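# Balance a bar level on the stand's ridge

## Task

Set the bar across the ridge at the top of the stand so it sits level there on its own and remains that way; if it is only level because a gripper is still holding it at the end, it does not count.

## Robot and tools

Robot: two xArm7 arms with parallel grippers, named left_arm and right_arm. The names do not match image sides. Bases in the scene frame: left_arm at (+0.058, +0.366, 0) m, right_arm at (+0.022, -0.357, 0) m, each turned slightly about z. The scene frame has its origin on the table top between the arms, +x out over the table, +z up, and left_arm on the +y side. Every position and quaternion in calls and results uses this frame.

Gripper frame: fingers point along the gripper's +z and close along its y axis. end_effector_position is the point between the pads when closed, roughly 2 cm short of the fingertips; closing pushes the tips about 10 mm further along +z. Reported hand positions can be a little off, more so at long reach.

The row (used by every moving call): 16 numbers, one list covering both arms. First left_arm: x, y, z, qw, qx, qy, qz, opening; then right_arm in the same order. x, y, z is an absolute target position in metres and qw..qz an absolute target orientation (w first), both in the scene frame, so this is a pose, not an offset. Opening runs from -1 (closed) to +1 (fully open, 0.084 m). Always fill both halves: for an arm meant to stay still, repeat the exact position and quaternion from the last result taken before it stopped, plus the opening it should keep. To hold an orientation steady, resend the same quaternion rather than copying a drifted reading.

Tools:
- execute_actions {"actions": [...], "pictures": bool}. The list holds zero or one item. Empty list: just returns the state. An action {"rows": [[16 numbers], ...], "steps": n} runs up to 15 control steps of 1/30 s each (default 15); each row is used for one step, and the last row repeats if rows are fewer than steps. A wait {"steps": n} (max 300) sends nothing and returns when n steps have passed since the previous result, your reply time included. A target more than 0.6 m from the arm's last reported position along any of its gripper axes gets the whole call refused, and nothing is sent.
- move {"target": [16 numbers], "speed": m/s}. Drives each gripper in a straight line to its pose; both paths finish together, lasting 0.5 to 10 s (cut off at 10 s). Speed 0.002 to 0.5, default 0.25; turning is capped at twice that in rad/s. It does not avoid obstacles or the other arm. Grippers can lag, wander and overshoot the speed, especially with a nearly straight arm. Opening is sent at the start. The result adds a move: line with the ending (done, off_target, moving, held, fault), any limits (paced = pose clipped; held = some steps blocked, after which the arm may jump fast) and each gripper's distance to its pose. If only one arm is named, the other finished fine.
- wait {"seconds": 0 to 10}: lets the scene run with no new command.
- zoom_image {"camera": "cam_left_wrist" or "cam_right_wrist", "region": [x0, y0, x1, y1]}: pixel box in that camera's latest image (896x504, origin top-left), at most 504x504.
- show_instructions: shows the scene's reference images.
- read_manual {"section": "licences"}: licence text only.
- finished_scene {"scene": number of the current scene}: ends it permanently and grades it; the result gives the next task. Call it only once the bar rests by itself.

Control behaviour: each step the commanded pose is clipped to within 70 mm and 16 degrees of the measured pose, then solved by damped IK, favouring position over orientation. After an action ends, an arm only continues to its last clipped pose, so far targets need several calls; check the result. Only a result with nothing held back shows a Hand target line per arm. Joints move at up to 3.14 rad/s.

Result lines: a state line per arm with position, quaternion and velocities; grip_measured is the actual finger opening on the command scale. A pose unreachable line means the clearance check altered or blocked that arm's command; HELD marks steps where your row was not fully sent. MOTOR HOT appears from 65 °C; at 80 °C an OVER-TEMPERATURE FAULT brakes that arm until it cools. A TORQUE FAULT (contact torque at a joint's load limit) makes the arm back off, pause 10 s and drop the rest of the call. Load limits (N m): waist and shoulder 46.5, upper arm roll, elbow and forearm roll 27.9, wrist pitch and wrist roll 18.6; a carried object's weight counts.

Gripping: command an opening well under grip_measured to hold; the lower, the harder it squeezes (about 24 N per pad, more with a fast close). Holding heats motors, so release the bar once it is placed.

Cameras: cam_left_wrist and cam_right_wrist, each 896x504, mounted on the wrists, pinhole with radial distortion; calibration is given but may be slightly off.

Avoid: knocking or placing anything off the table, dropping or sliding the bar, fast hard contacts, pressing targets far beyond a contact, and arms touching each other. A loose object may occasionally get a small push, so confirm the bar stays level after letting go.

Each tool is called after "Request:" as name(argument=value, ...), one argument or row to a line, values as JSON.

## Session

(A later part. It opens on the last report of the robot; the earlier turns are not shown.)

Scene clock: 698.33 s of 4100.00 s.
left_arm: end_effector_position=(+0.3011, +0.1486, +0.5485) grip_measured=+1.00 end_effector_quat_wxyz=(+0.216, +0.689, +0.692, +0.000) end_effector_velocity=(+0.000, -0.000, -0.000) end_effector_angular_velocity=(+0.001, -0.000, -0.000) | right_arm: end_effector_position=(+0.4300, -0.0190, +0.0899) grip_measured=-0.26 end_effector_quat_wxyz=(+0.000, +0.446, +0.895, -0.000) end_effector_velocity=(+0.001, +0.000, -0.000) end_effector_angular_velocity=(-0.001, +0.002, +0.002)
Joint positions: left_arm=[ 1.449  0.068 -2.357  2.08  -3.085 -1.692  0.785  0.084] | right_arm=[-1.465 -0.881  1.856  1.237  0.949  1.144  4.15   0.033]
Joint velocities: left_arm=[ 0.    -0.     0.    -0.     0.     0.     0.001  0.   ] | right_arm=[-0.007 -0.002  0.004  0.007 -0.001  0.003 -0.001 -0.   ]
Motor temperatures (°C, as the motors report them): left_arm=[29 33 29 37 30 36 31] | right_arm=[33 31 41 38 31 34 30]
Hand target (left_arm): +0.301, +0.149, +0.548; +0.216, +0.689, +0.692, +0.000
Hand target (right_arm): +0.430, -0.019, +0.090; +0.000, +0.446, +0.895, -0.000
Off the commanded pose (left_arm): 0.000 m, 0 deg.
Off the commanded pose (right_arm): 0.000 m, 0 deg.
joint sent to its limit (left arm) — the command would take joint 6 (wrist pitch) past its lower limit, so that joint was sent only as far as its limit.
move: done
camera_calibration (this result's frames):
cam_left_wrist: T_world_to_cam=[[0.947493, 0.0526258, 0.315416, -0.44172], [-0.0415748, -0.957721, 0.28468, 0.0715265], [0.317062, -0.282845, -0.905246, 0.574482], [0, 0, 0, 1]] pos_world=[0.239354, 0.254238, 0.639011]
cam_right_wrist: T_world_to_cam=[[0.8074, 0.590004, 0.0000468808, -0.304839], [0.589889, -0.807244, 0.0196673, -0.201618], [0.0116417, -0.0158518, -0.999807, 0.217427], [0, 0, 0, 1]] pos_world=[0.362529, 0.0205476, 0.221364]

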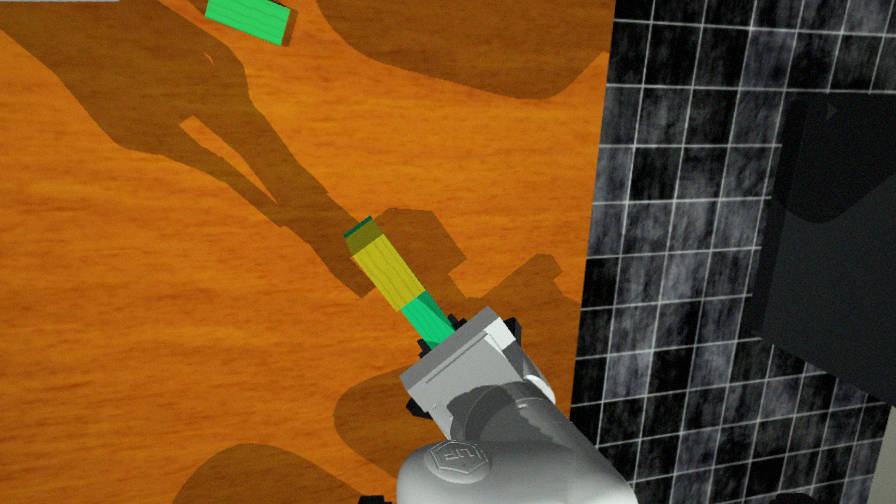

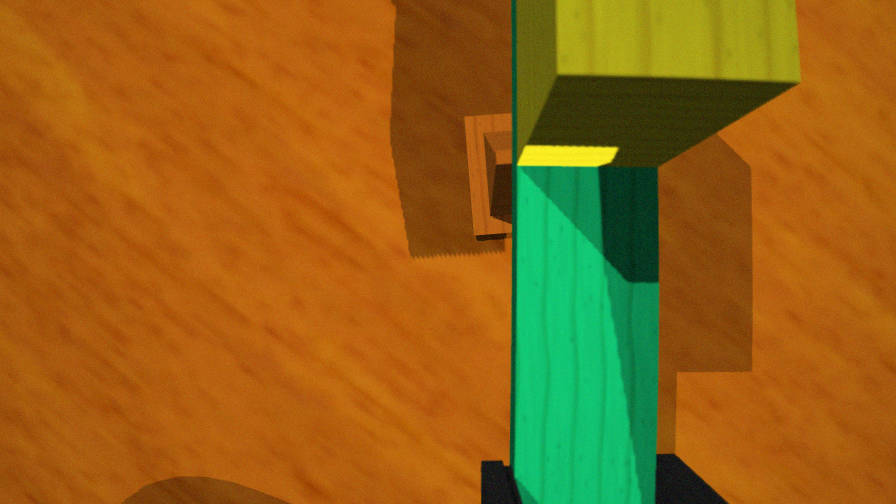

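Ridge about at the block face. Lower.

Request:
move(
  target=[0.3011,0.1486,0.5485,0.216,0.689,0.692,0,1,0.4302,-0.0187,0.079,0,0.446,0.895,0,-0.8],
  speed=0.02,
)

Request:
move(
  target=[0.3011,0.1486,0.5485,0.216,0.689,0.692,0,1,0.4302,-0.0187,0.0735,0,0.446,0.895,0,-0.8],
  speed=0.004,
)

Request:
move(
  target=[0.3011,0.1486,0.5485,0.216,0.689,0.692,0,1,0.4302,-0.0187,0.0735,0,0.446,0.895,0,-0.1],
)

Request:
wait(
  seconds=1.5,
)

Scene clock: 712.20 s of 4100.00 s.
left_arm: end_effector_position=(+0.3011, +0.1486, +0.5485) grip_measured=+1.00 end_effector_quat_wxyz=(+0.216, +0.689, +0.692, +0.000) end_effector_velocity=(-0.000, -0.000, -0.000) end_effector_angular_velocity=(+0.001, -0.000, -0.001) | right_arm: end_effector_position=(+0.4303, -0.0186, +0.0793) grip_measured=-0.26 end_effector_quat_wxyz=(+0.000, +0.446, +0.895, +0.000) end_effector_velocity=(+0.001, -0.000, -0.001) end_effector_angular_velocity=(+0.003, -0.000, -0.004)
Joint positions: left_arm=[ 1.449  0.068 -2.358  2.08  -3.085 -1.692  0.785  0.084] | right_arm=[-1.475 -0.894  1.877  1.233  0.967  1.127  4.142  0.033]
Joint velocities: left_arm=[ 0.    -0.001 -0.001 -0.     0.     0.     0.001 -0.   ] | right_arm=[-0.003 -0.     0.001 -0.     0.004 -0.002 -0.     0.   ]
Motor temperatures (°C, as the motors report them): left_arm=[29 33 29 37 30 36 31] | right_arm=[33 31 42 39 31 34 30]
Hand target (left_arm): +0.301, +0.149, +0.548; +0.216, +0.689, +0.692, +0.000
Hand target (right_arm): +0.430, -0.019, +0.079; -0.000, +0.446, +0.895, +0.000
Off the commanded pose (left_arm): 0.000 m, 0 deg.
Off the commanded pose (right_arm): 0.000 m, 0 deg.
joint sent to its limit (left arm) — the command would take joint 6 (wrist pitch) past its lower limit, so that joint was sent only as far as its limit.
After step 90, 10.07 s passed at rest.
move: done
camera_calibration (this result's frames):
cam_left_wrist: T_world_to_cam=[[0.947493, 0.0526253, 0.315416, -0.44172], [-0.041575, -0.957721, 0.284679, 0.0715267], [0.317062, -0.282845, -0.905246, 0.574482], [0, 0, 0, 1]] pos_world=[0.239354, 0.254238, 0.639011]
cam_right_wrist: T_world_to_cam=[[0.807632, 0.589687, 0.000535174, -0.305433], [0.589568, -0.807487, 0.0193287, -0.201114], [0.01183, -0.0152949, -0.999813, 0.206701], [0, 0, 0, 1]] pos_world=[0.362803, 0.0208738, 0.210713]

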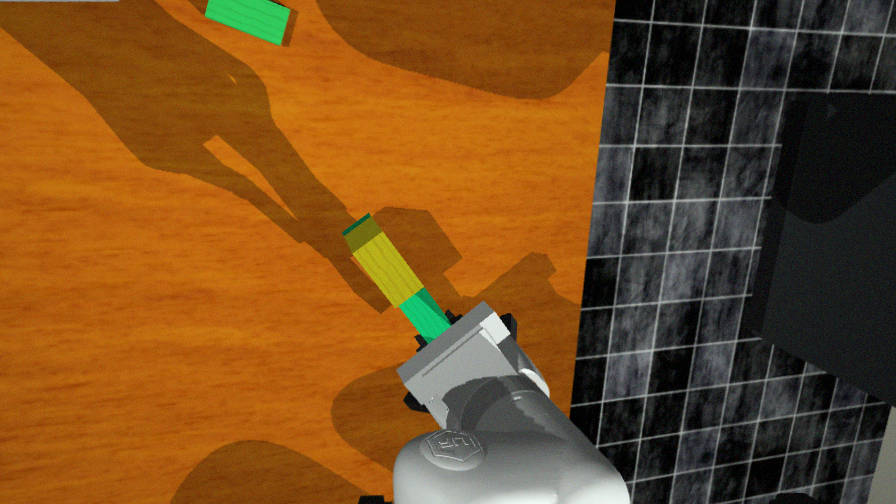

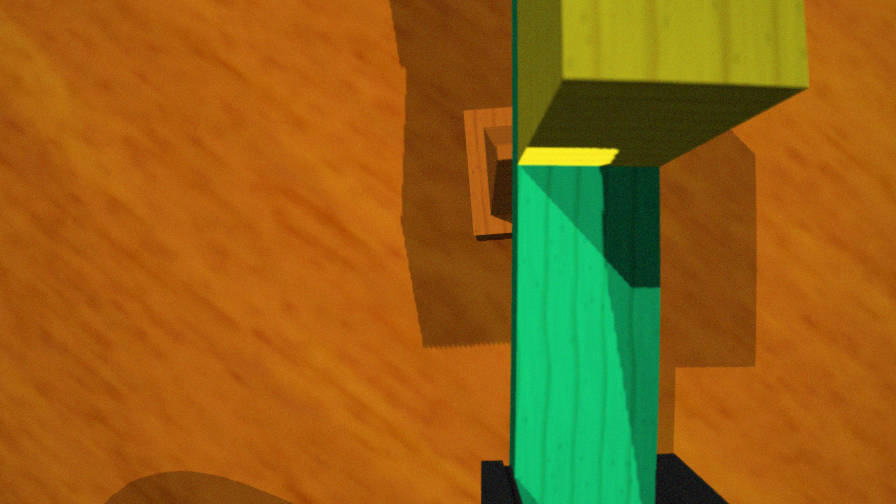

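Scene clock: 713.87 s of 4100.00 s.
left_arm: end_effector_position=(+0.3011, +0.1486, +0.5485) grip_measured=+1.00 end_effector_quat_wxyz=(+0.216, +0.689, +0.692, +0.000) end_effector_velocity=(+0.000, -0.000, +0.000) end_effector_angular_velocity=(-0.001, -0.001, -0.001) | right_arm: end_effector_position=(+0.4303, -0.0187, +0.0736) grip_measured=-0.26 end_effector_quat_wxyz=(+0.000, +0.446, +0.895, +0.000) end_effector_velocity=(-0.000, +0.000, -0.000) end_effector_angular_velocity=(-0.000, -0.001, +0.001)
Joint positions: left_arm=[ 1.449  0.068 -2.358  2.08  -3.085 -1.692  0.785  0.084] | right_arm=[-1.481 -0.902  1.888  1.231  0.977  1.118  4.138  0.033]
Joint velocities: left_arm=[-0.001  0.     0.     0.    -0.     0.001  0.     0.   ] | right_arm=[ 0.    -0.001  0.001  0.     0.    -0.001 -0.001  0.   ]
Motor temperatures (°C, as the motors report them): left_arm=[29 33 29 37 30 36 31] | right_arm=[33 31 42 39 31 34 30]
Hand target (left_arm): +0.301, +0.149, +0.548; +0.216, +0.689, +0.692, +0.000
Hand target (right_arm): +0.430, -0.019, +0.073; -0.000, +0.446, +0.895, +0.000
Off the commanded pose (left_arm): 0.000 m, 0 deg.
Off the commanded pose (right_arm): 0.000 m, 0 deg.
joint sent to its limit (left arm) — the command would take joint 6 (wrist pitch) past its lower limit, so that joint was sent only as far as its limit.
move: done
camera_calibration (this result's frames):
cam_left_wrist: T_world_to_cam=[[0.947493, 0.0526254, 0.315415, -0.44172], [-0.0415746, -0.957721, 0.284679, 0.071527], [0.317061, -0.282845, -0.905246, 0.574482], [0, 0, 0, 1]] pos_world=[0.239354, 0.254238, 0.639011]
cam_right_wrist: T_world_to_cam=[[0.807701, 0.589592, 0.00059367, -0.305473], [0.589471, -0.807555, 0.0194577, -0.201029], [0.0119515, -0.015366, -0.999811, 0.201036], [0, 0, 0, 1]] pos_world=[0.362829, 0.0208512, 0.205091]

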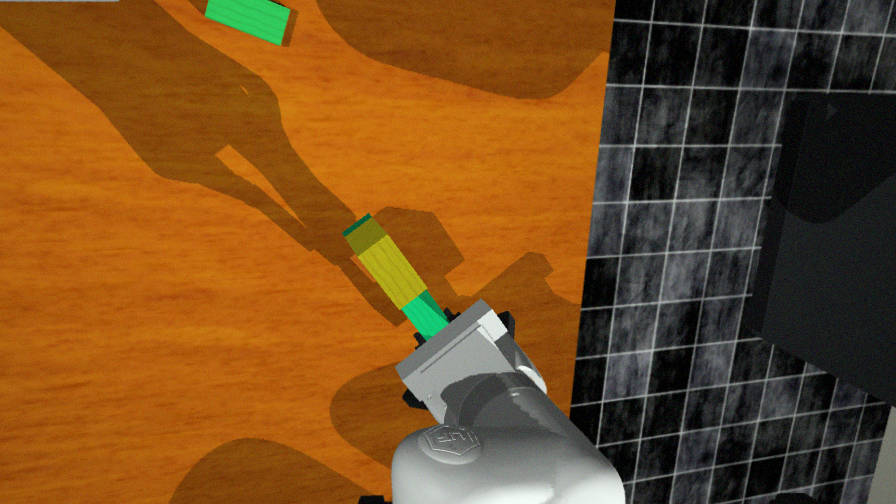

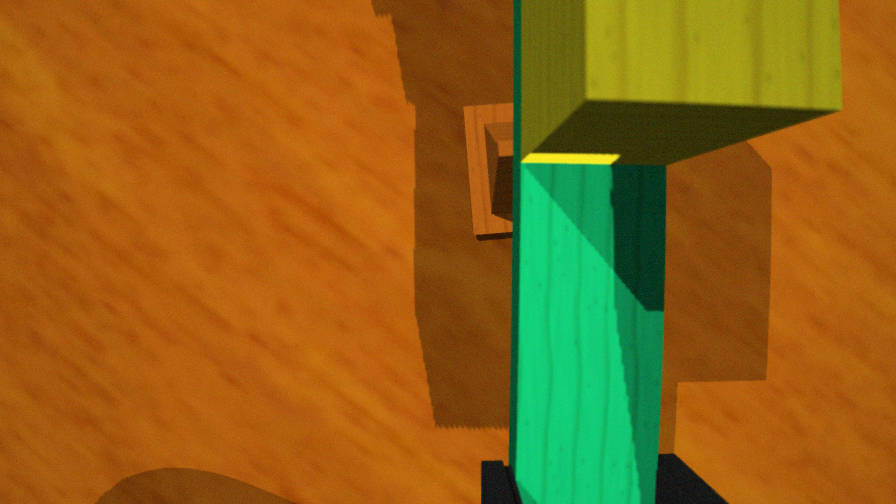

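Scene clock: 714.57 s of 4100.00 s.
left_arm: end_effector_position=(+0.3011, +0.1486, +0.5485) grip_measured=+1.00 end_effector_quat_wxyz=(+0.216, +0.689, +0.692, +0.000) end_effector_velocity=(+0.000, +0.001, +0.000) end_effector_angular_velocity=(-0.001, +0.000, +0.001) | right_arm: end_effector_position=(+0.4302, -0.0187, +0.0735) grip_measured=-0.11 end_effector_quat_wxyz=(-0.000, +0.446, +0.895, -0.000) end_effector_velocity=(-0.000, +0.000, +0.000) end_effector_angular_velocity=(+0.001, +0.001, -0.000)
Joint positions: left_arm=[ 1.449  0.068 -2.358  2.08  -3.085 -1.692  0.785  0.084] | right_arm=[-1.481 -0.902  1.888  1.231  0.977  1.118  4.138  0.039]
Joint velocities: left_arm=[ 0.001  0.001  0.     0.    -0.    -0.001 -0.     0.   ] | right_arm=[-0.     0.001  0.     0.001 -0.     0.001  0.     0.   ]
Motor temperatures (°C, as the motors report them): left_arm=[29 33 29 37 30 36 31] | right_arm=[33 31 42 39 31 34 30]
Hand target (left_arm): +0.301, +0.149, +0.548; +0.216, +0.689, +0.692, +0.000
Hand target (right_arm): +0.430, -0.019, +0.073; +0.000, +0.446, +0.895, +0.000
Off the commanded pose (left_arm): 0.000 m, 0 deg.
Off the commanded pose (right_arm): 0.000 m, 0 deg.
joint sent to its limit (left arm) — the command would take joint 6 (wrist pitch) past its lower limit, so that joint was sent only as far as its limit.
move: done
camera_calibration (this result's frames):
cam_left_wrist: T_world_to_cam=[[0.947493, 0.0526253, 0.315415, -0.44172], [-0.0415747, -0.957721, 0.284679, 0.0715269], [0.317061, -0.282845, -0.905246, 0.574482], [0, 0, 0, 1]] pos_world=[0.239354, 0.254238, 0.639011]
cam_right_wrist: T_world_to_cam=[[0.807635, 0.589683, 0.000209012, -0.30529], [0.589568, -0.807484, 0.0194667, -0.201023], [0.011648, -0.0155988, -0.99981, 0.201], [0, 0, 0, 1]] pos_world=[0.362738, 0.0208366, 0.204939]

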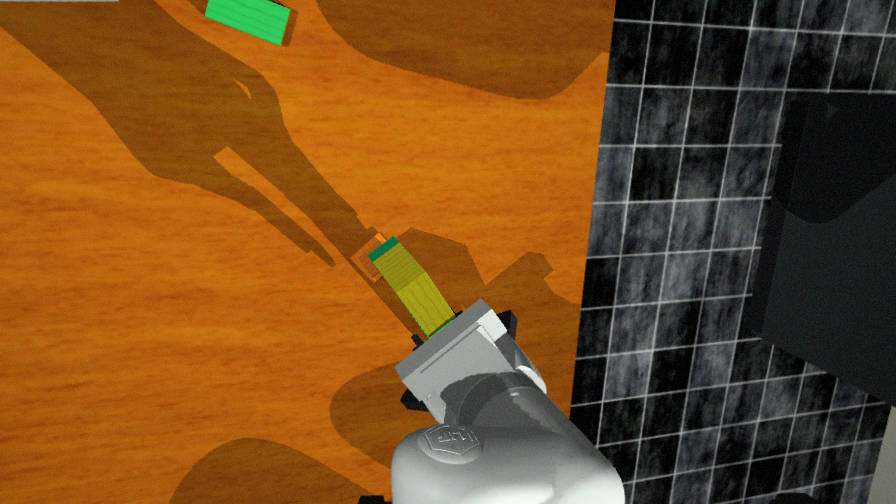

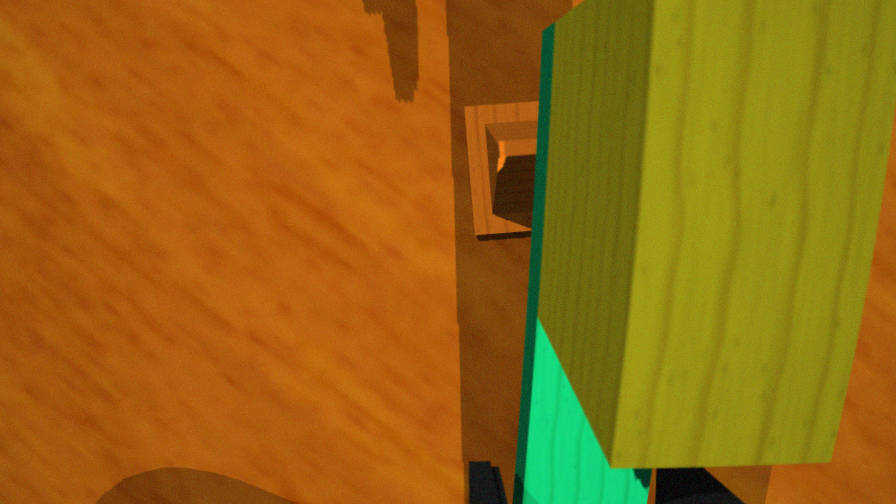

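Scene clock: 716.07 s of 4100.00 s.
left_arm: end_effector_position=(+0.3011, +0.1486, +0.5485) grip_measured=+1.00 end_effector_quat_wxyz=(+0.216, +0.689, +0.692, +0.000) end_effector_velocity=(+0.000, +0.000, +0.000) end_effector_angular_velocity=(-0.000, -0.000, +0.001) | right_arm: end_effector_position=(+0.4302, -0.0187, +0.0735) grip_measured=-0.11 end_effector_quat_wxyz=(+0.000, +0.446, +0.895, +0.000) end_effector_velocity=(-0.001, +0.000, -0.000) end_effector_angular_velocity=(+0.000, +0.002, +0.001)
Joint positions: left_arm=[ 1.449  0.068 -2.358  2.08  -3.085 -1.692  0.785  0.084] | right_arm=[-1.481 -0.902  1.888  1.231  0.977  1.118  4.138  0.039]
Joint velocities: left_arm=[ 0.001  0.     0.     0.    -0.    -0.     0.    -0.   ] | right_arm=[-0.001  0.001  0.001  0.    -0.     0.002 -0.001 -0.   ]
Motor temperatures (°C, as the motors report them): left_arm=[29 33 29 37 30 36 31] | right_arm=[33 31 42 39 31 34 30]
Hand target (left_arm): +0.301, +0.149, +0.548; +0.216, +0.689, +0.692, +0.000
Hand target (right_arm): +0.430, -0.019, +0.073; +0.000, +0.446, +0.895, +0.000
Off the commanded pose (left_arm): 0.000 m, 0 deg.
Off the commanded pose (right_arm): 0.000 m, 0 deg.
Steps of this call (steps 1 to 45: nothing new was sent). Readings (end_effector_position):
1: left_arm (+0.3011, +0.1486, +0.5485) | right_arm (+0.4302, -0.0187, +0.0735)
2: left_arm (+0.3011, +0.1486, +0.5485) | right_arm (+0.4302, -0.0187, +0.0735)
4: left_arm (+0.3011, +0.1486, +0.5485) | right_arm (+0.4302, -0.0187, +0.0735)
8: left_arm (+0.3011, +0.1486, +0.5485) | right_arm (+0.4302, -0.0187, +0.0735)
45: the state above
camera_calibration (this result's frames):
cam_left_wrist: T_world_to_cam=[[0.947493, 0.0526254, 0.315415, -0.44172], [-0.0415746, -0.957721, 0.284679, 0.0715269], [0.317061, -0.282845, -0.905246, 0.574482], [0, 0, 0, 1]] pos_world=[0.239354, 0.254238, 0.639011]
cam_right_wrist: T_world_to_cam=[[0.807651, 0.589661, 0.000261423, -0.305316], [0.589545, -0.807501, 0.0194655, -0.201027], [0.0116891, -0.0155672, -0.99981, 0.201003], [0, 0, 0, 1]] pos_world=[0.362753, 0.0208325, 0.204958]

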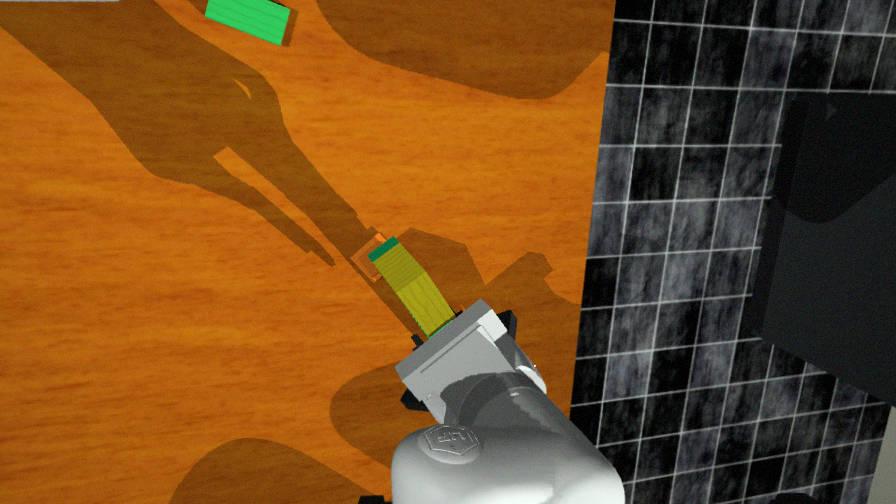

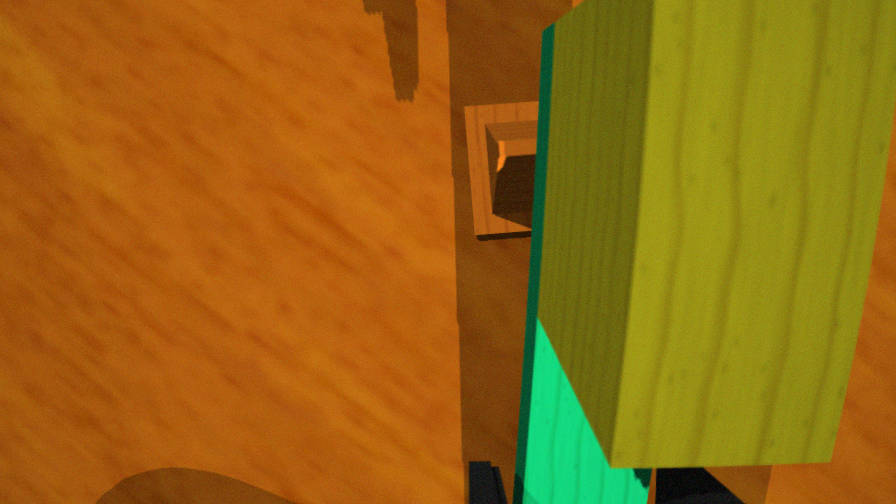

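Request:
move(
  target=[0.3011,0.1486,0.5485,0.216,0.689,0.692,0,1,0.4302,-0.0187,0.0735,0,0.446,0.895,0,-0.8],
)

Request:
move(
  target=[0.3011,0.1486,0.5485,0.216,0.689,0.692,0,1,0.4302,-0.0187,0.12,0,0.446,0.895,0,-0.8],
  speed=0.04,
)

Request:
move(
  target=[0.3011,0.1486,0.5485,0.216,0.689,0.692,0,1,0.36,-0.07,0.12,0,0.446,0.895,0,-0.8],
  speed=0.05,
)

Scene clock: 721.37 s of 4100.00 s.
left_arm: end_effector_position=(+0.3011, +0.1486, +0.5485) grip_measured=+1.00 end_effector_quat_wxyz=(+0.216, +0.689, +0.692, +0.000) end_effector_velocity=(+0.000, -0.000, -0.001) end_effector_angular_velocity=(+0.003, +0.000, +0.000) | right_arm: end_effector_position=(+0.4302, -0.0187, +0.0735) grip_measured=-0.82 end_effector_quat_wxyz=(+0.000, +0.446, +0.895, +0.000) end_effector_velocity=(-0.000, -0.000, +0.000) end_effector_angular_velocity=(-0.001, -0.000, -0.000)
Joint positions: left_arm=[ 1.449  0.068 -2.358  2.08  -3.085 -1.692  0.785  0.084] | right_arm=[-1.481 -0.902  1.888  1.231  0.977  1.118  4.138  0.008]
Joint velocities: left_arm=[ 0.001 -0.002  0.    -0.    -0.    -0.     0.001 -0.   ] | right_arm=[ 0.001  0.001 -0.    -0.    -0.001 -0.     0.001 -0.   ]
Motor temperatures (°C, as the motors report them): left_arm=[29 33 29 37 30 36 31] | right_arm=[33 31 42 39 31 34 30]
Hand target (left_arm): +0.301, +0.149, +0.548; +0.216, +0.689, +0.692, +0.000
Hand target (right_arm): +0.430, -0.019, +0.074; +0.000, +0.446, +0.895, +0.000
Off the commanded pose (left_arm): 0.000 m, 0 deg.
Off the commanded pose (right_arm): 0.000 m, 0 deg.
joint sent to its limit (left arm) — the command would take joint 6 (wrist pitch) past its lower limit, so that joint was sent only as far as its limit.
After step 90, 1.60 s passed at rest.
move: done
camera_calibration (this result's frames):
cam_left_wrist: T_world_to_cam=[[0.947493, 0.0526255, 0.315415, -0.44172], [-0.0415744, -0.957721, 0.284679, 0.0715269], [0.317061, -0.282844, -0.905246, 0.574482], [0, 0, 0, 1]] pos_world=[0.239354, 0.254238, 0.639011]
cam_right_wrist: T_world_to_cam=[[0.807651, 0.589661, 0.00026129, -0.305315], [0.589546, -0.807501, 0.0194656, -0.201027], [0.0116891, -0.0155673, -0.99981, 0.201003], [0, 0, 0, 1]] pos_world=[0.362753, 0.020832, 0.204958]

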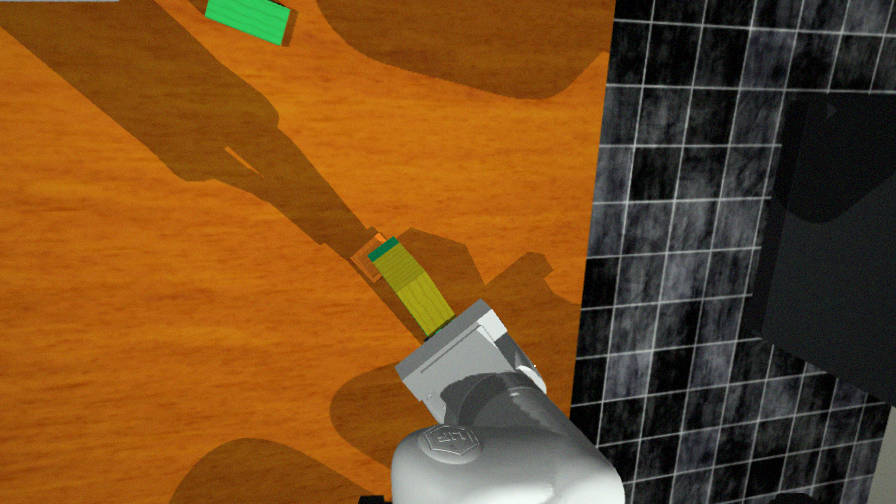

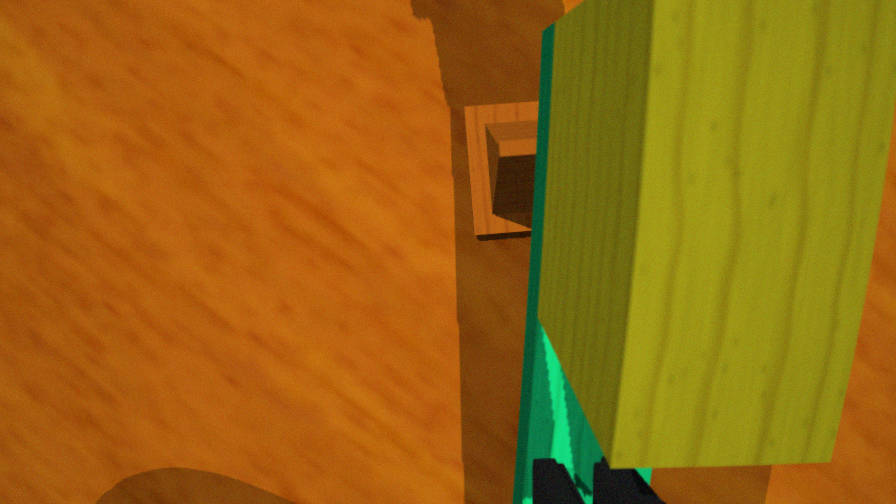

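Scene clock: 722.87 s of 4100.00 s.
left_arm: end_effector_position=(+0.3011, +0.1486, +0.5485) grip_measured=+1.00 end_effector_quat_wxyz=(+0.216, +0.689, +0.692, +0.000) end_effector_velocity=(+0.001, +0.001, -0.000) end_effector_angular_velocity=(+0.000, +0.001, +0.004) | right_arm: end_effector_position=(+0.4301, -0.0188, +0.1198) grip_measured=-0.82 end_effector_quat_wxyz=(+0.000, +0.446, +0.895, -0.000) end_effector_velocity=(-0.001, +0.001, +0.001) end_effector_angular_velocity=(-0.000, +0.001, +0.002)
Joint positions: left_arm=[ 1.45   0.068 -2.358  2.08  -3.086 -1.692  0.785  0.084] | right_arm=[-1.44  -0.846  1.802  1.259  0.9    1.195  4.174  0.008]
Joint velocities: left_arm=[-0.     0.     0.004 -0.    -0.    -0.001  0.    -0.   ] | right_arm=[ 0.003  0.001 -0.002  0.001 -0.002  0.003  0.001  0.   ]
Motor temperatures (°C, as the motors report them): left_arm=[29 33 29 37 30 36 31] | right_arm=[33 31 42 39 31 34 30]
Hand target (left_arm): +0.301, +0.149, +0.548; +0.216, +0.689, +0.692, +0.000
Hand target (right_arm): +0.430, -0.019, +0.120; +0.000, +0.446, +0.895, -0.000
Off the commanded pose (left_arm): 0.000 m, 0 deg.
Off the commanded pose (right_arm): 0.000 m, 0 deg.
joint sent to its limit (left arm) — the command would take joint 6 (wrist pitch) past its lower limit, so that joint was sent only as far as its limit.
move: done
camera_calibration (this result's frames):
cam_left_wrist: T_world_to_cam=[[0.947494, 0.0526251, 0.315415, -0.441719], [-0.0415745, -0.957721, 0.284678, 0.0715271], [0.317061, -0.282844, -0.905247, 0.574483], [0, 0, 0, 1]] pos_world=[0.239354, 0.254238, 0.639011]
cam_right_wrist: T_world_to_cam=[[0.807625, 0.589697, 0.0000361252, -0.305161], [0.589582, -0.80747, 0.0196256, -0.201961], [0.0116023, -0.0158288, -0.999807, 0.247367], [0, 0, 0, 1]] pos_world=[0.362658, 0.0207905, 0.251294]

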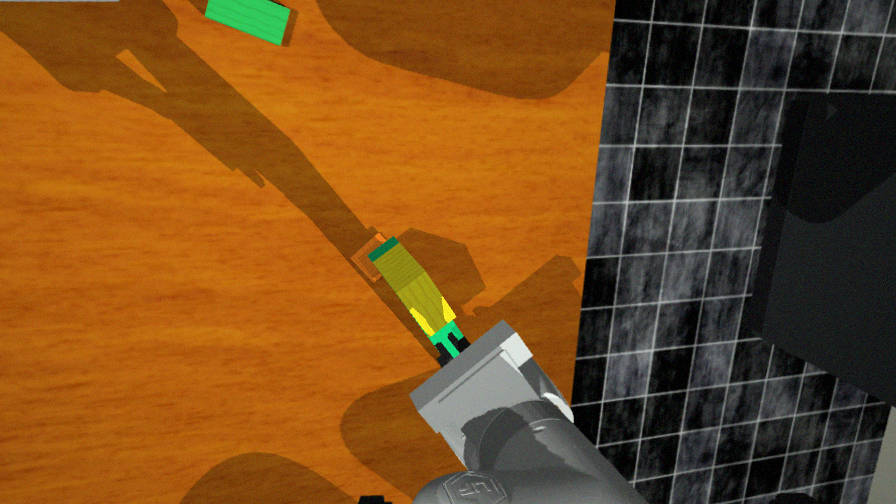

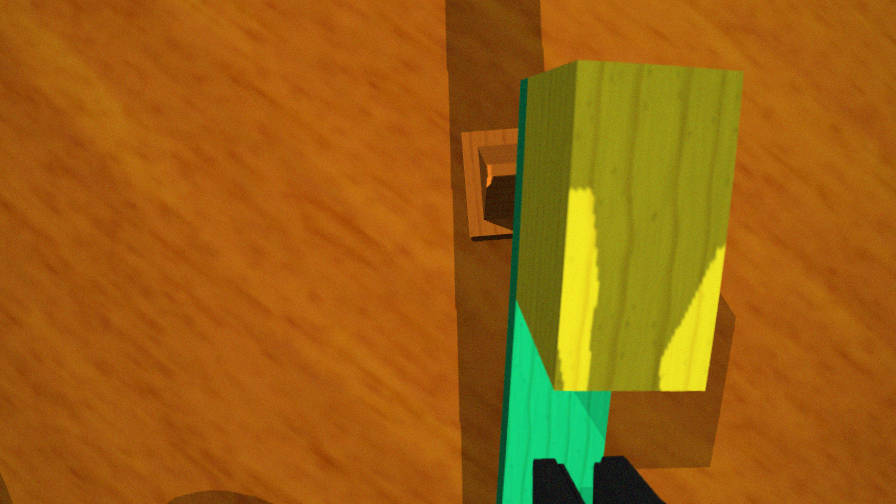

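Scene clock: 724.97 s of 4100.00 s.
left_arm: end_effector_position=(+0.3011, +0.1486, +0.5485) grip_measured=+1.00 end_effector_quat_wxyz=(+0.216, +0.689, +0.692, +0.000) end_effector_velocity=(+0.000, -0.000, +0.000) end_effector_angular_velocity=(-0.001, -0.001, -0.001) | right_arm: end_effector_position=(+0.3601, -0.0697, +0.1201) grip_measured=-0.82 end_effector_quat_wxyz=(+0.000, +0.446, +0.895, +0.000) end_effector_velocity=(-0.001, -0.000, +0.000) end_effector_angular_velocity=(+0.001, +0.000, +0.001)
Joint positions: left_arm=[ 1.45   0.068 -2.358  2.08  -3.086 -1.692  0.785  0.084] | right_arm=[-1.087 -0.763  1.574  0.916  0.88   1.113  4.134  0.008]
Joint velocities: left_arm=[ 0.     0.    -0.001 -0.    -0.     0.001  0.001 -0.   ] | right_arm=[ 0.007 -0.001 -0.005 -0.005  0.002  0.    -0.002 -0.   ]
Motor temperatures (°C, as the motors report them): left_arm=[29 33 29 37 30 36 31] | right_arm=[33 31 42 39 31 34 30]
Hand target (left_arm): +0.301, +0.149, +0.548; +0.216, +0.689, +0.692, +0.000
Hand target (right_arm): +0.360, -0.070, +0.120; +0.000, +0.446, +0.895, +0.000
Off the commanded pose (left_arm): 0.000 m, 0 deg.
Off the commanded pose (right_arm): 0.000 m, 0 deg.
joint sent to its limit (left arm) — the command would take joint 6 (wrist pitch) past its lower limit, so that joint was sent only as far as its limit.
move: done
camera_calibration (this result's frames):
cam_left_wrist: T_world_to_cam=[[0.947494, 0.0526249, 0.315415, -0.441719], [-0.0415744, -0.957721, 0.284678, 0.0715274], [0.31706, -0.282844, -0.905247, 0.574483], [0, 0, 0, 1]] pos_world=[0.239354, 0.254238, 0.639011]
cam_right_wrist: T_world_to_cam=[[0.807758, 0.589514, 0.000495447, -0.218723], [0.589394, -0.80761, 0.019514, -0.20175], [0.0119039, -0.0154706, -0.999809, 0.247525], [0, 0, 0, 1]] pos_world=[0.292639, -0.0301656, 0.251523]

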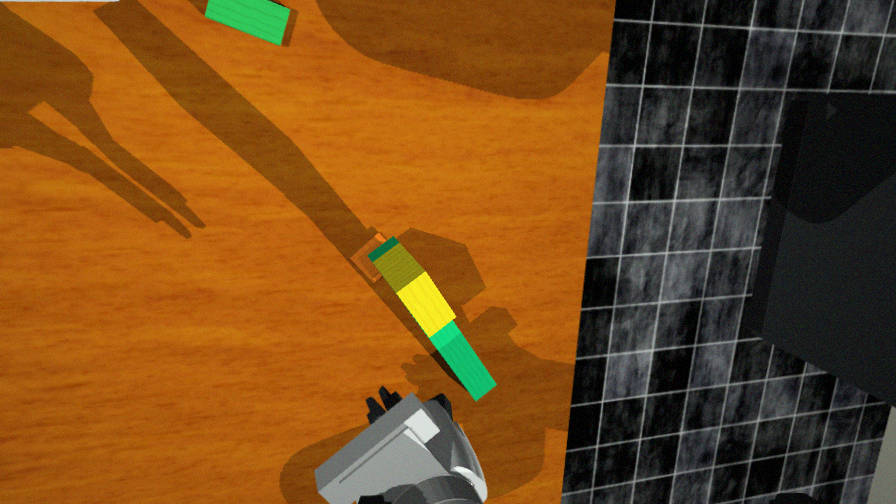

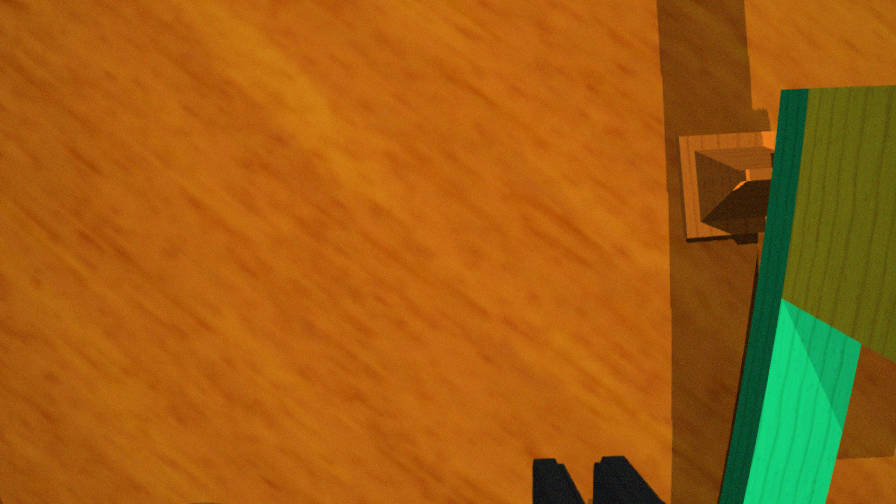

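Request:
move(
  target=[0.3011,0.1486,0.5485,0.216,0.689,0.692,0,1,0.442,-0.032,0.13,0,0.446,0.895,0,1],
  speed=0.08,
)

Scene clock: 731.00 s of 4100.00 s.
left_arm: end_effector_position=(+0.3011, +0.1486, +0.5485) grip_measured=+1.00 end_effector_quat_wxyz=(+0.216, +0.689, +0.692, +0.000) end_effector_velocity=(-0.000, -0.000, -0.000) end_effector_angular_velocity=(+0.000, -0.000, -0.001) | right_arm: end_effector_position=(+0.4418, -0.0323, +0.1299) grip_measured=+1.00 end_effector_quat_wxyz=(-0.000, +0.446, +0.895, -0.000) end_effector_velocity=(+0.001, +0.000, +0.000) end_effector_angular_velocity=(-0.001, +0.000, -0.001)
Joint positions: left_arm=[ 1.45   0.068 -2.358  2.08  -3.086 -1.692  0.785  0.084] | right_arm=[-1.472 -0.828  1.792  1.27   0.877  1.208  4.153  0.084]
Joint velocities: left_arm=[ 0.001 -0.    -0.002  0.    -0.     0.    -0.     0.   ] | right_arm=[-0.006 -0.002  0.002  0.007 -0.     0.003  0.002 -0.   ]
Motor temperatures (°C, as the motors report them): left_arm=[29 33 29 37 30 36 31] | right_arm=[33 31 42 39 31 34 30]
Hand target (left_arm): +0.301, +0.149, +0.548; +0.216, +0.689, +0.692, +0.000
Hand target (right_arm): +0.442, -0.032, +0.130; -0.000, +0.446, +0.895, -0.000
Off the commanded pose (left_arm): 0.000 m, 0 deg.
Off the commanded pose (right_arm): 0.000 m, 0 deg.
joint sent to its limit (left arm) — the command would take joint 6 (wrist pitch) past its lower limit, so that joint was sent only as far as its limit.
After step 90, 1.47 s passed at rest.
move: done
camera_calibration (this result's frames):
cam_left_wrist: T_world_to_cam=[[0.947494, 0.0526247, 0.315414, -0.441719], [-0.0415744, -0.957721, 0.284677, 0.0715276], [0.31706, -0.282843, -0.905247, 0.574483], [0, 0, 0, 1]] pos_world=[0.239354, 0.254237, 0.639011]
cam_right_wrist: T_world_to_cam=[[0.80743, 0.589964, 0.0000126348, -0.30655], [0.589852, -0.807277, 0.0194503, -0.220035], [0.0114852, -0.0156973, -0.999811, 0.257133], [0, 0, 0, 1]] pos_world=[0.374353, 0.00726042, 0.261368]

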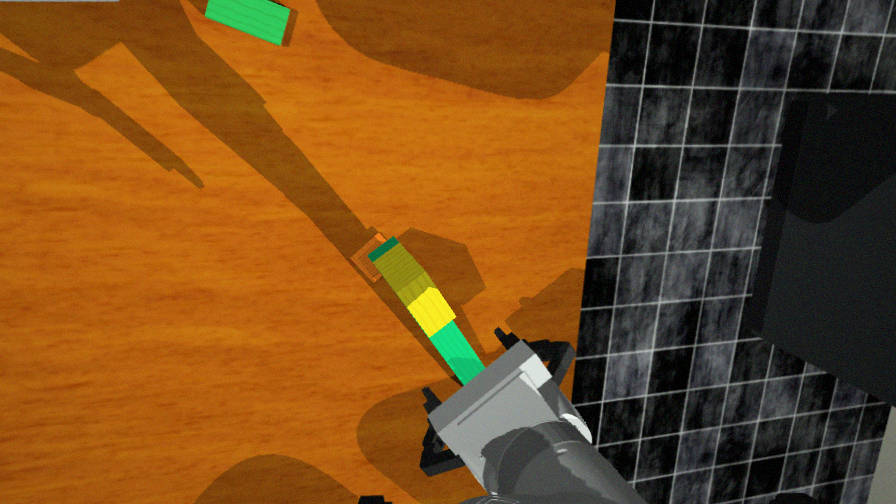

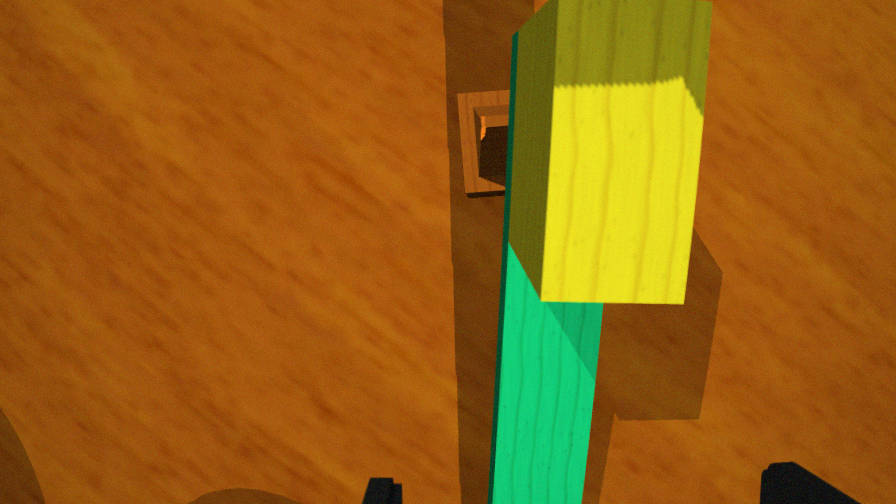

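Request:
move(
  target=[0.3011,0.1486,0.5485,0.216,0.689,0.692,0,1,0.451,-0.044,0.036,0,0.446,0.895,0,1],
  speed=0.05,
)

Request:
move(
  target=[0.3011,0.1486,0.5485,0.216,0.689,0.692,0,1,0.451,-0.044,0.036,0,0.446,0.895,0,-0.8],
)

Scene clock: 738.00 s of 4100.00 s.
left_arm: end_effector_position=(+0.3011, +0.1486, +0.5485) grip_measured=+1.00 end_effector_quat_wxyz=(+0.216, +0.689, +0.692, +0.000) end_effector_velocity=(-0.000, -0.000, +0.000) end_effector_angular_velocity=(-0.002, -0.000, -0.001) | right_arm: end_effector_position=(+0.4511, -0.0438, +0.0361) grip_measured=+1.00 end_effector_quat_wxyz=(-0.000, +0.446, +0.895, +0.000) end_effector_velocity=(+0.000, +0.001, -0.001) end_effector_angular_velocity=(+0.004, -0.002, +0.001)
Joint positions: left_arm=[ 1.45   0.068 -2.359  2.08  -3.086 -1.692  0.785  0.084] | right_arm=[-1.586 -0.945  1.969  1.227  1.034  1.055  4.052  0.084]
Joint velocities: left_arm=[-0.002  0.001  0.     0.    -0.     0.     0.    -0.   ] | right_arm=[-0.001  0.001  0.003  0.     0.004 -0.004 -0.002 -0.   ]
Motor temperatures (°C, as the motors report them): left_arm=[29 33 29 37 30 36 31] | right_arm=[33 31 42 39 31 34 30]
Hand target (left_arm): +0.301, +0.149, +0.548; +0.216, +0.689, +0.692, +0.000
Hand target (right_arm): +0.451, -0.044, +0.036; -0.000, +0.446, +0.895, +0.000
Off the commanded pose (left_arm): 0.000 m, 0 deg.
Off the commanded pose (right_arm): 0.000 m, 0 deg.
joint sent to its limit (left arm) — the command would take joint 6 (wrist pitch) past its lower limit, so that joint was sent only as far as its limit.
After step 90, 1.77 s passed at rest.
move: done
camera_calibration (this result's frames):
cam_left_wrist: T_world_to_cam=[[0.947494, 0.052625, 0.315414, -0.441719], [-0.0415739, -0.957721, 0.284677, 0.0715276], [0.31706, -0.282843, -0.905248, 0.574483], [0, 0, 0, 1]] pos_world=[0.239354, 0.254238, 0.639012]
cam_right_wrist: T_world_to_cam=[[0.807636, 0.589681, 0.000515993, -0.307373], [0.589564, -0.807493, 0.0191927, -0.232936], [0.0117342, -0.0151965, -0.999816, 0.163005], [0, 0, 0, 1]] pos_world=[0.383664, -0.00436576, 0.167604]

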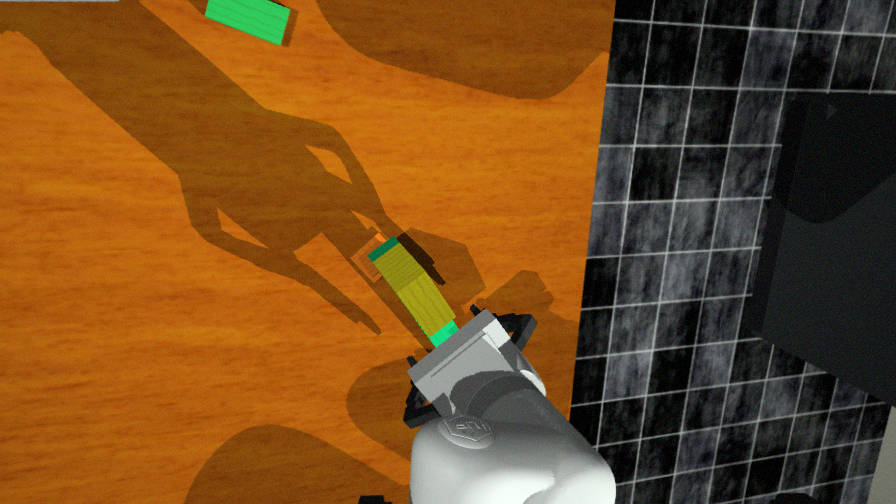

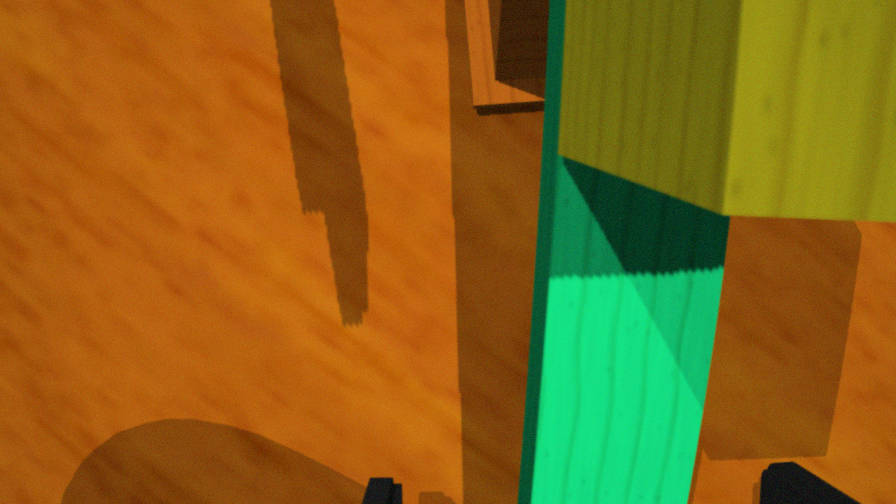

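Scene clock: 738.70 s of 4100.00 s.
left_arm: end_effector_position=(+0.3011, +0.1486, +0.5485) grip_measured=+1.00 end_effector_quat_wxyz=(+0.216, +0.689, +0.692, +0.000) end_effector_velocity=(+0.000, +0.000, -0.000) end_effector_angular_velocity=(+0.001, -0.000, +0.002) | right_arm: end_effector_position=(+0.4511, -0.0440, +0.0361) grip_measured=-0.25 end_effector_quat_wxyz=(+0.000, +0.446, +0.895, +0.000) end_effector_velocity=(+0.001, -0.000, +0.000) end_effector_angular_velocity=(+0.000, -0.001, -0.001)
Joint positions: left_arm=[ 1.45   0.068 -2.359  2.08  -3.086 -1.692  0.785  0.084] | right_arm=[-1.586 -0.945  1.969  1.226  1.034  1.055  4.052  0.033]
Joint velocities: left_arm=[ 0.001 -0.001  0.     0.    -0.     0.    -0.     0.   ] | right_arm=[-0.001  0.001 -0.     0.    -0.001 -0.001  0.001  0.   ]
Motor temperatures (°C, as the motors report them): left_arm=[29 33 29 37 30 36 31] | right_arm=[33 31 42 39 31 34 30]
Hand target (left_arm): +0.301, +0.149, +0.548; +0.216, +0.689, +0.692, +0.000
Hand target (right_arm): +0.451, -0.044, +0.036; +0.000, +0.446, +0.895, +0.000
Off the commanded pose (left_arm): 0.000 m, 0 deg.
Off the commanded pose (right_arm): 0.000 m, 0 deg.
joint sent to its limit (left arm) — the command would take joint 6 (wrist pitch) past its lower limit, so that joint was sent only as far as its limit.
move: done
camera_calibration (this result's frames):
cam_left_wrist: T_world_to_cam=[[0.947494, 0.0526251, 0.315414, -0.441719], [-0.0415738, -0.957721, 0.284677, 0.0715275], [0.31706, -0.282843, -0.905247, 0.574483], [0, 0, 0, 1]] pos_world=[0.239354, 0.254237, 0.639012]
cam_right_wrist: T_world_to_cam=[[0.807699, 0.589594, 0.000551611, -0.307315], [0.589473, -0.807552, 0.0195354, -0.233022], [0.0119634, -0.0154536, -0.999809, 0.162855], [0, 0, 0, 1]] pos_world=[0.383629, -0.0044695, 0.167546]

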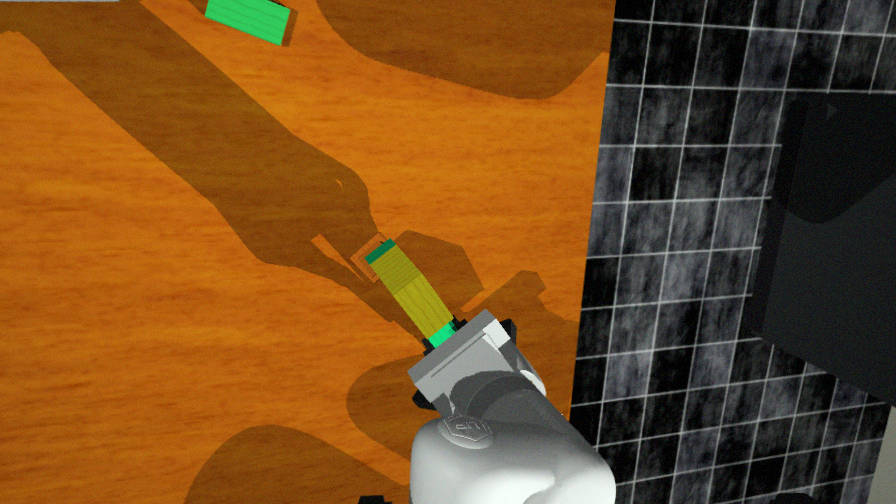

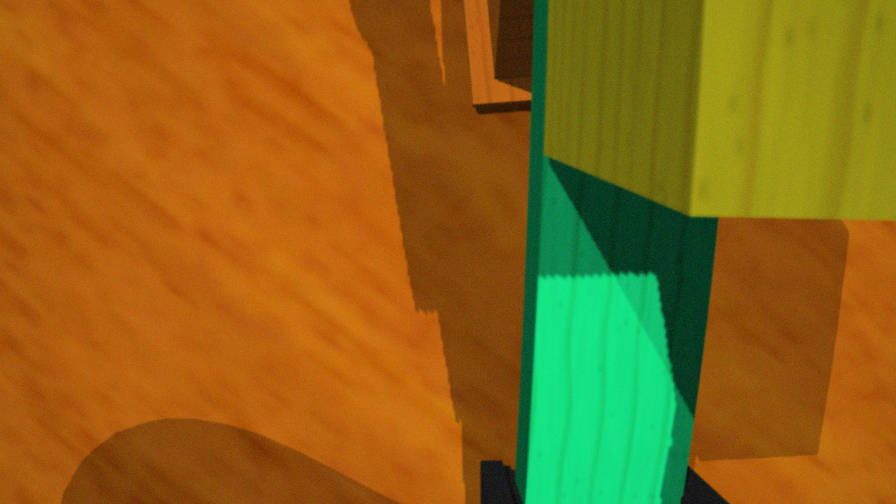

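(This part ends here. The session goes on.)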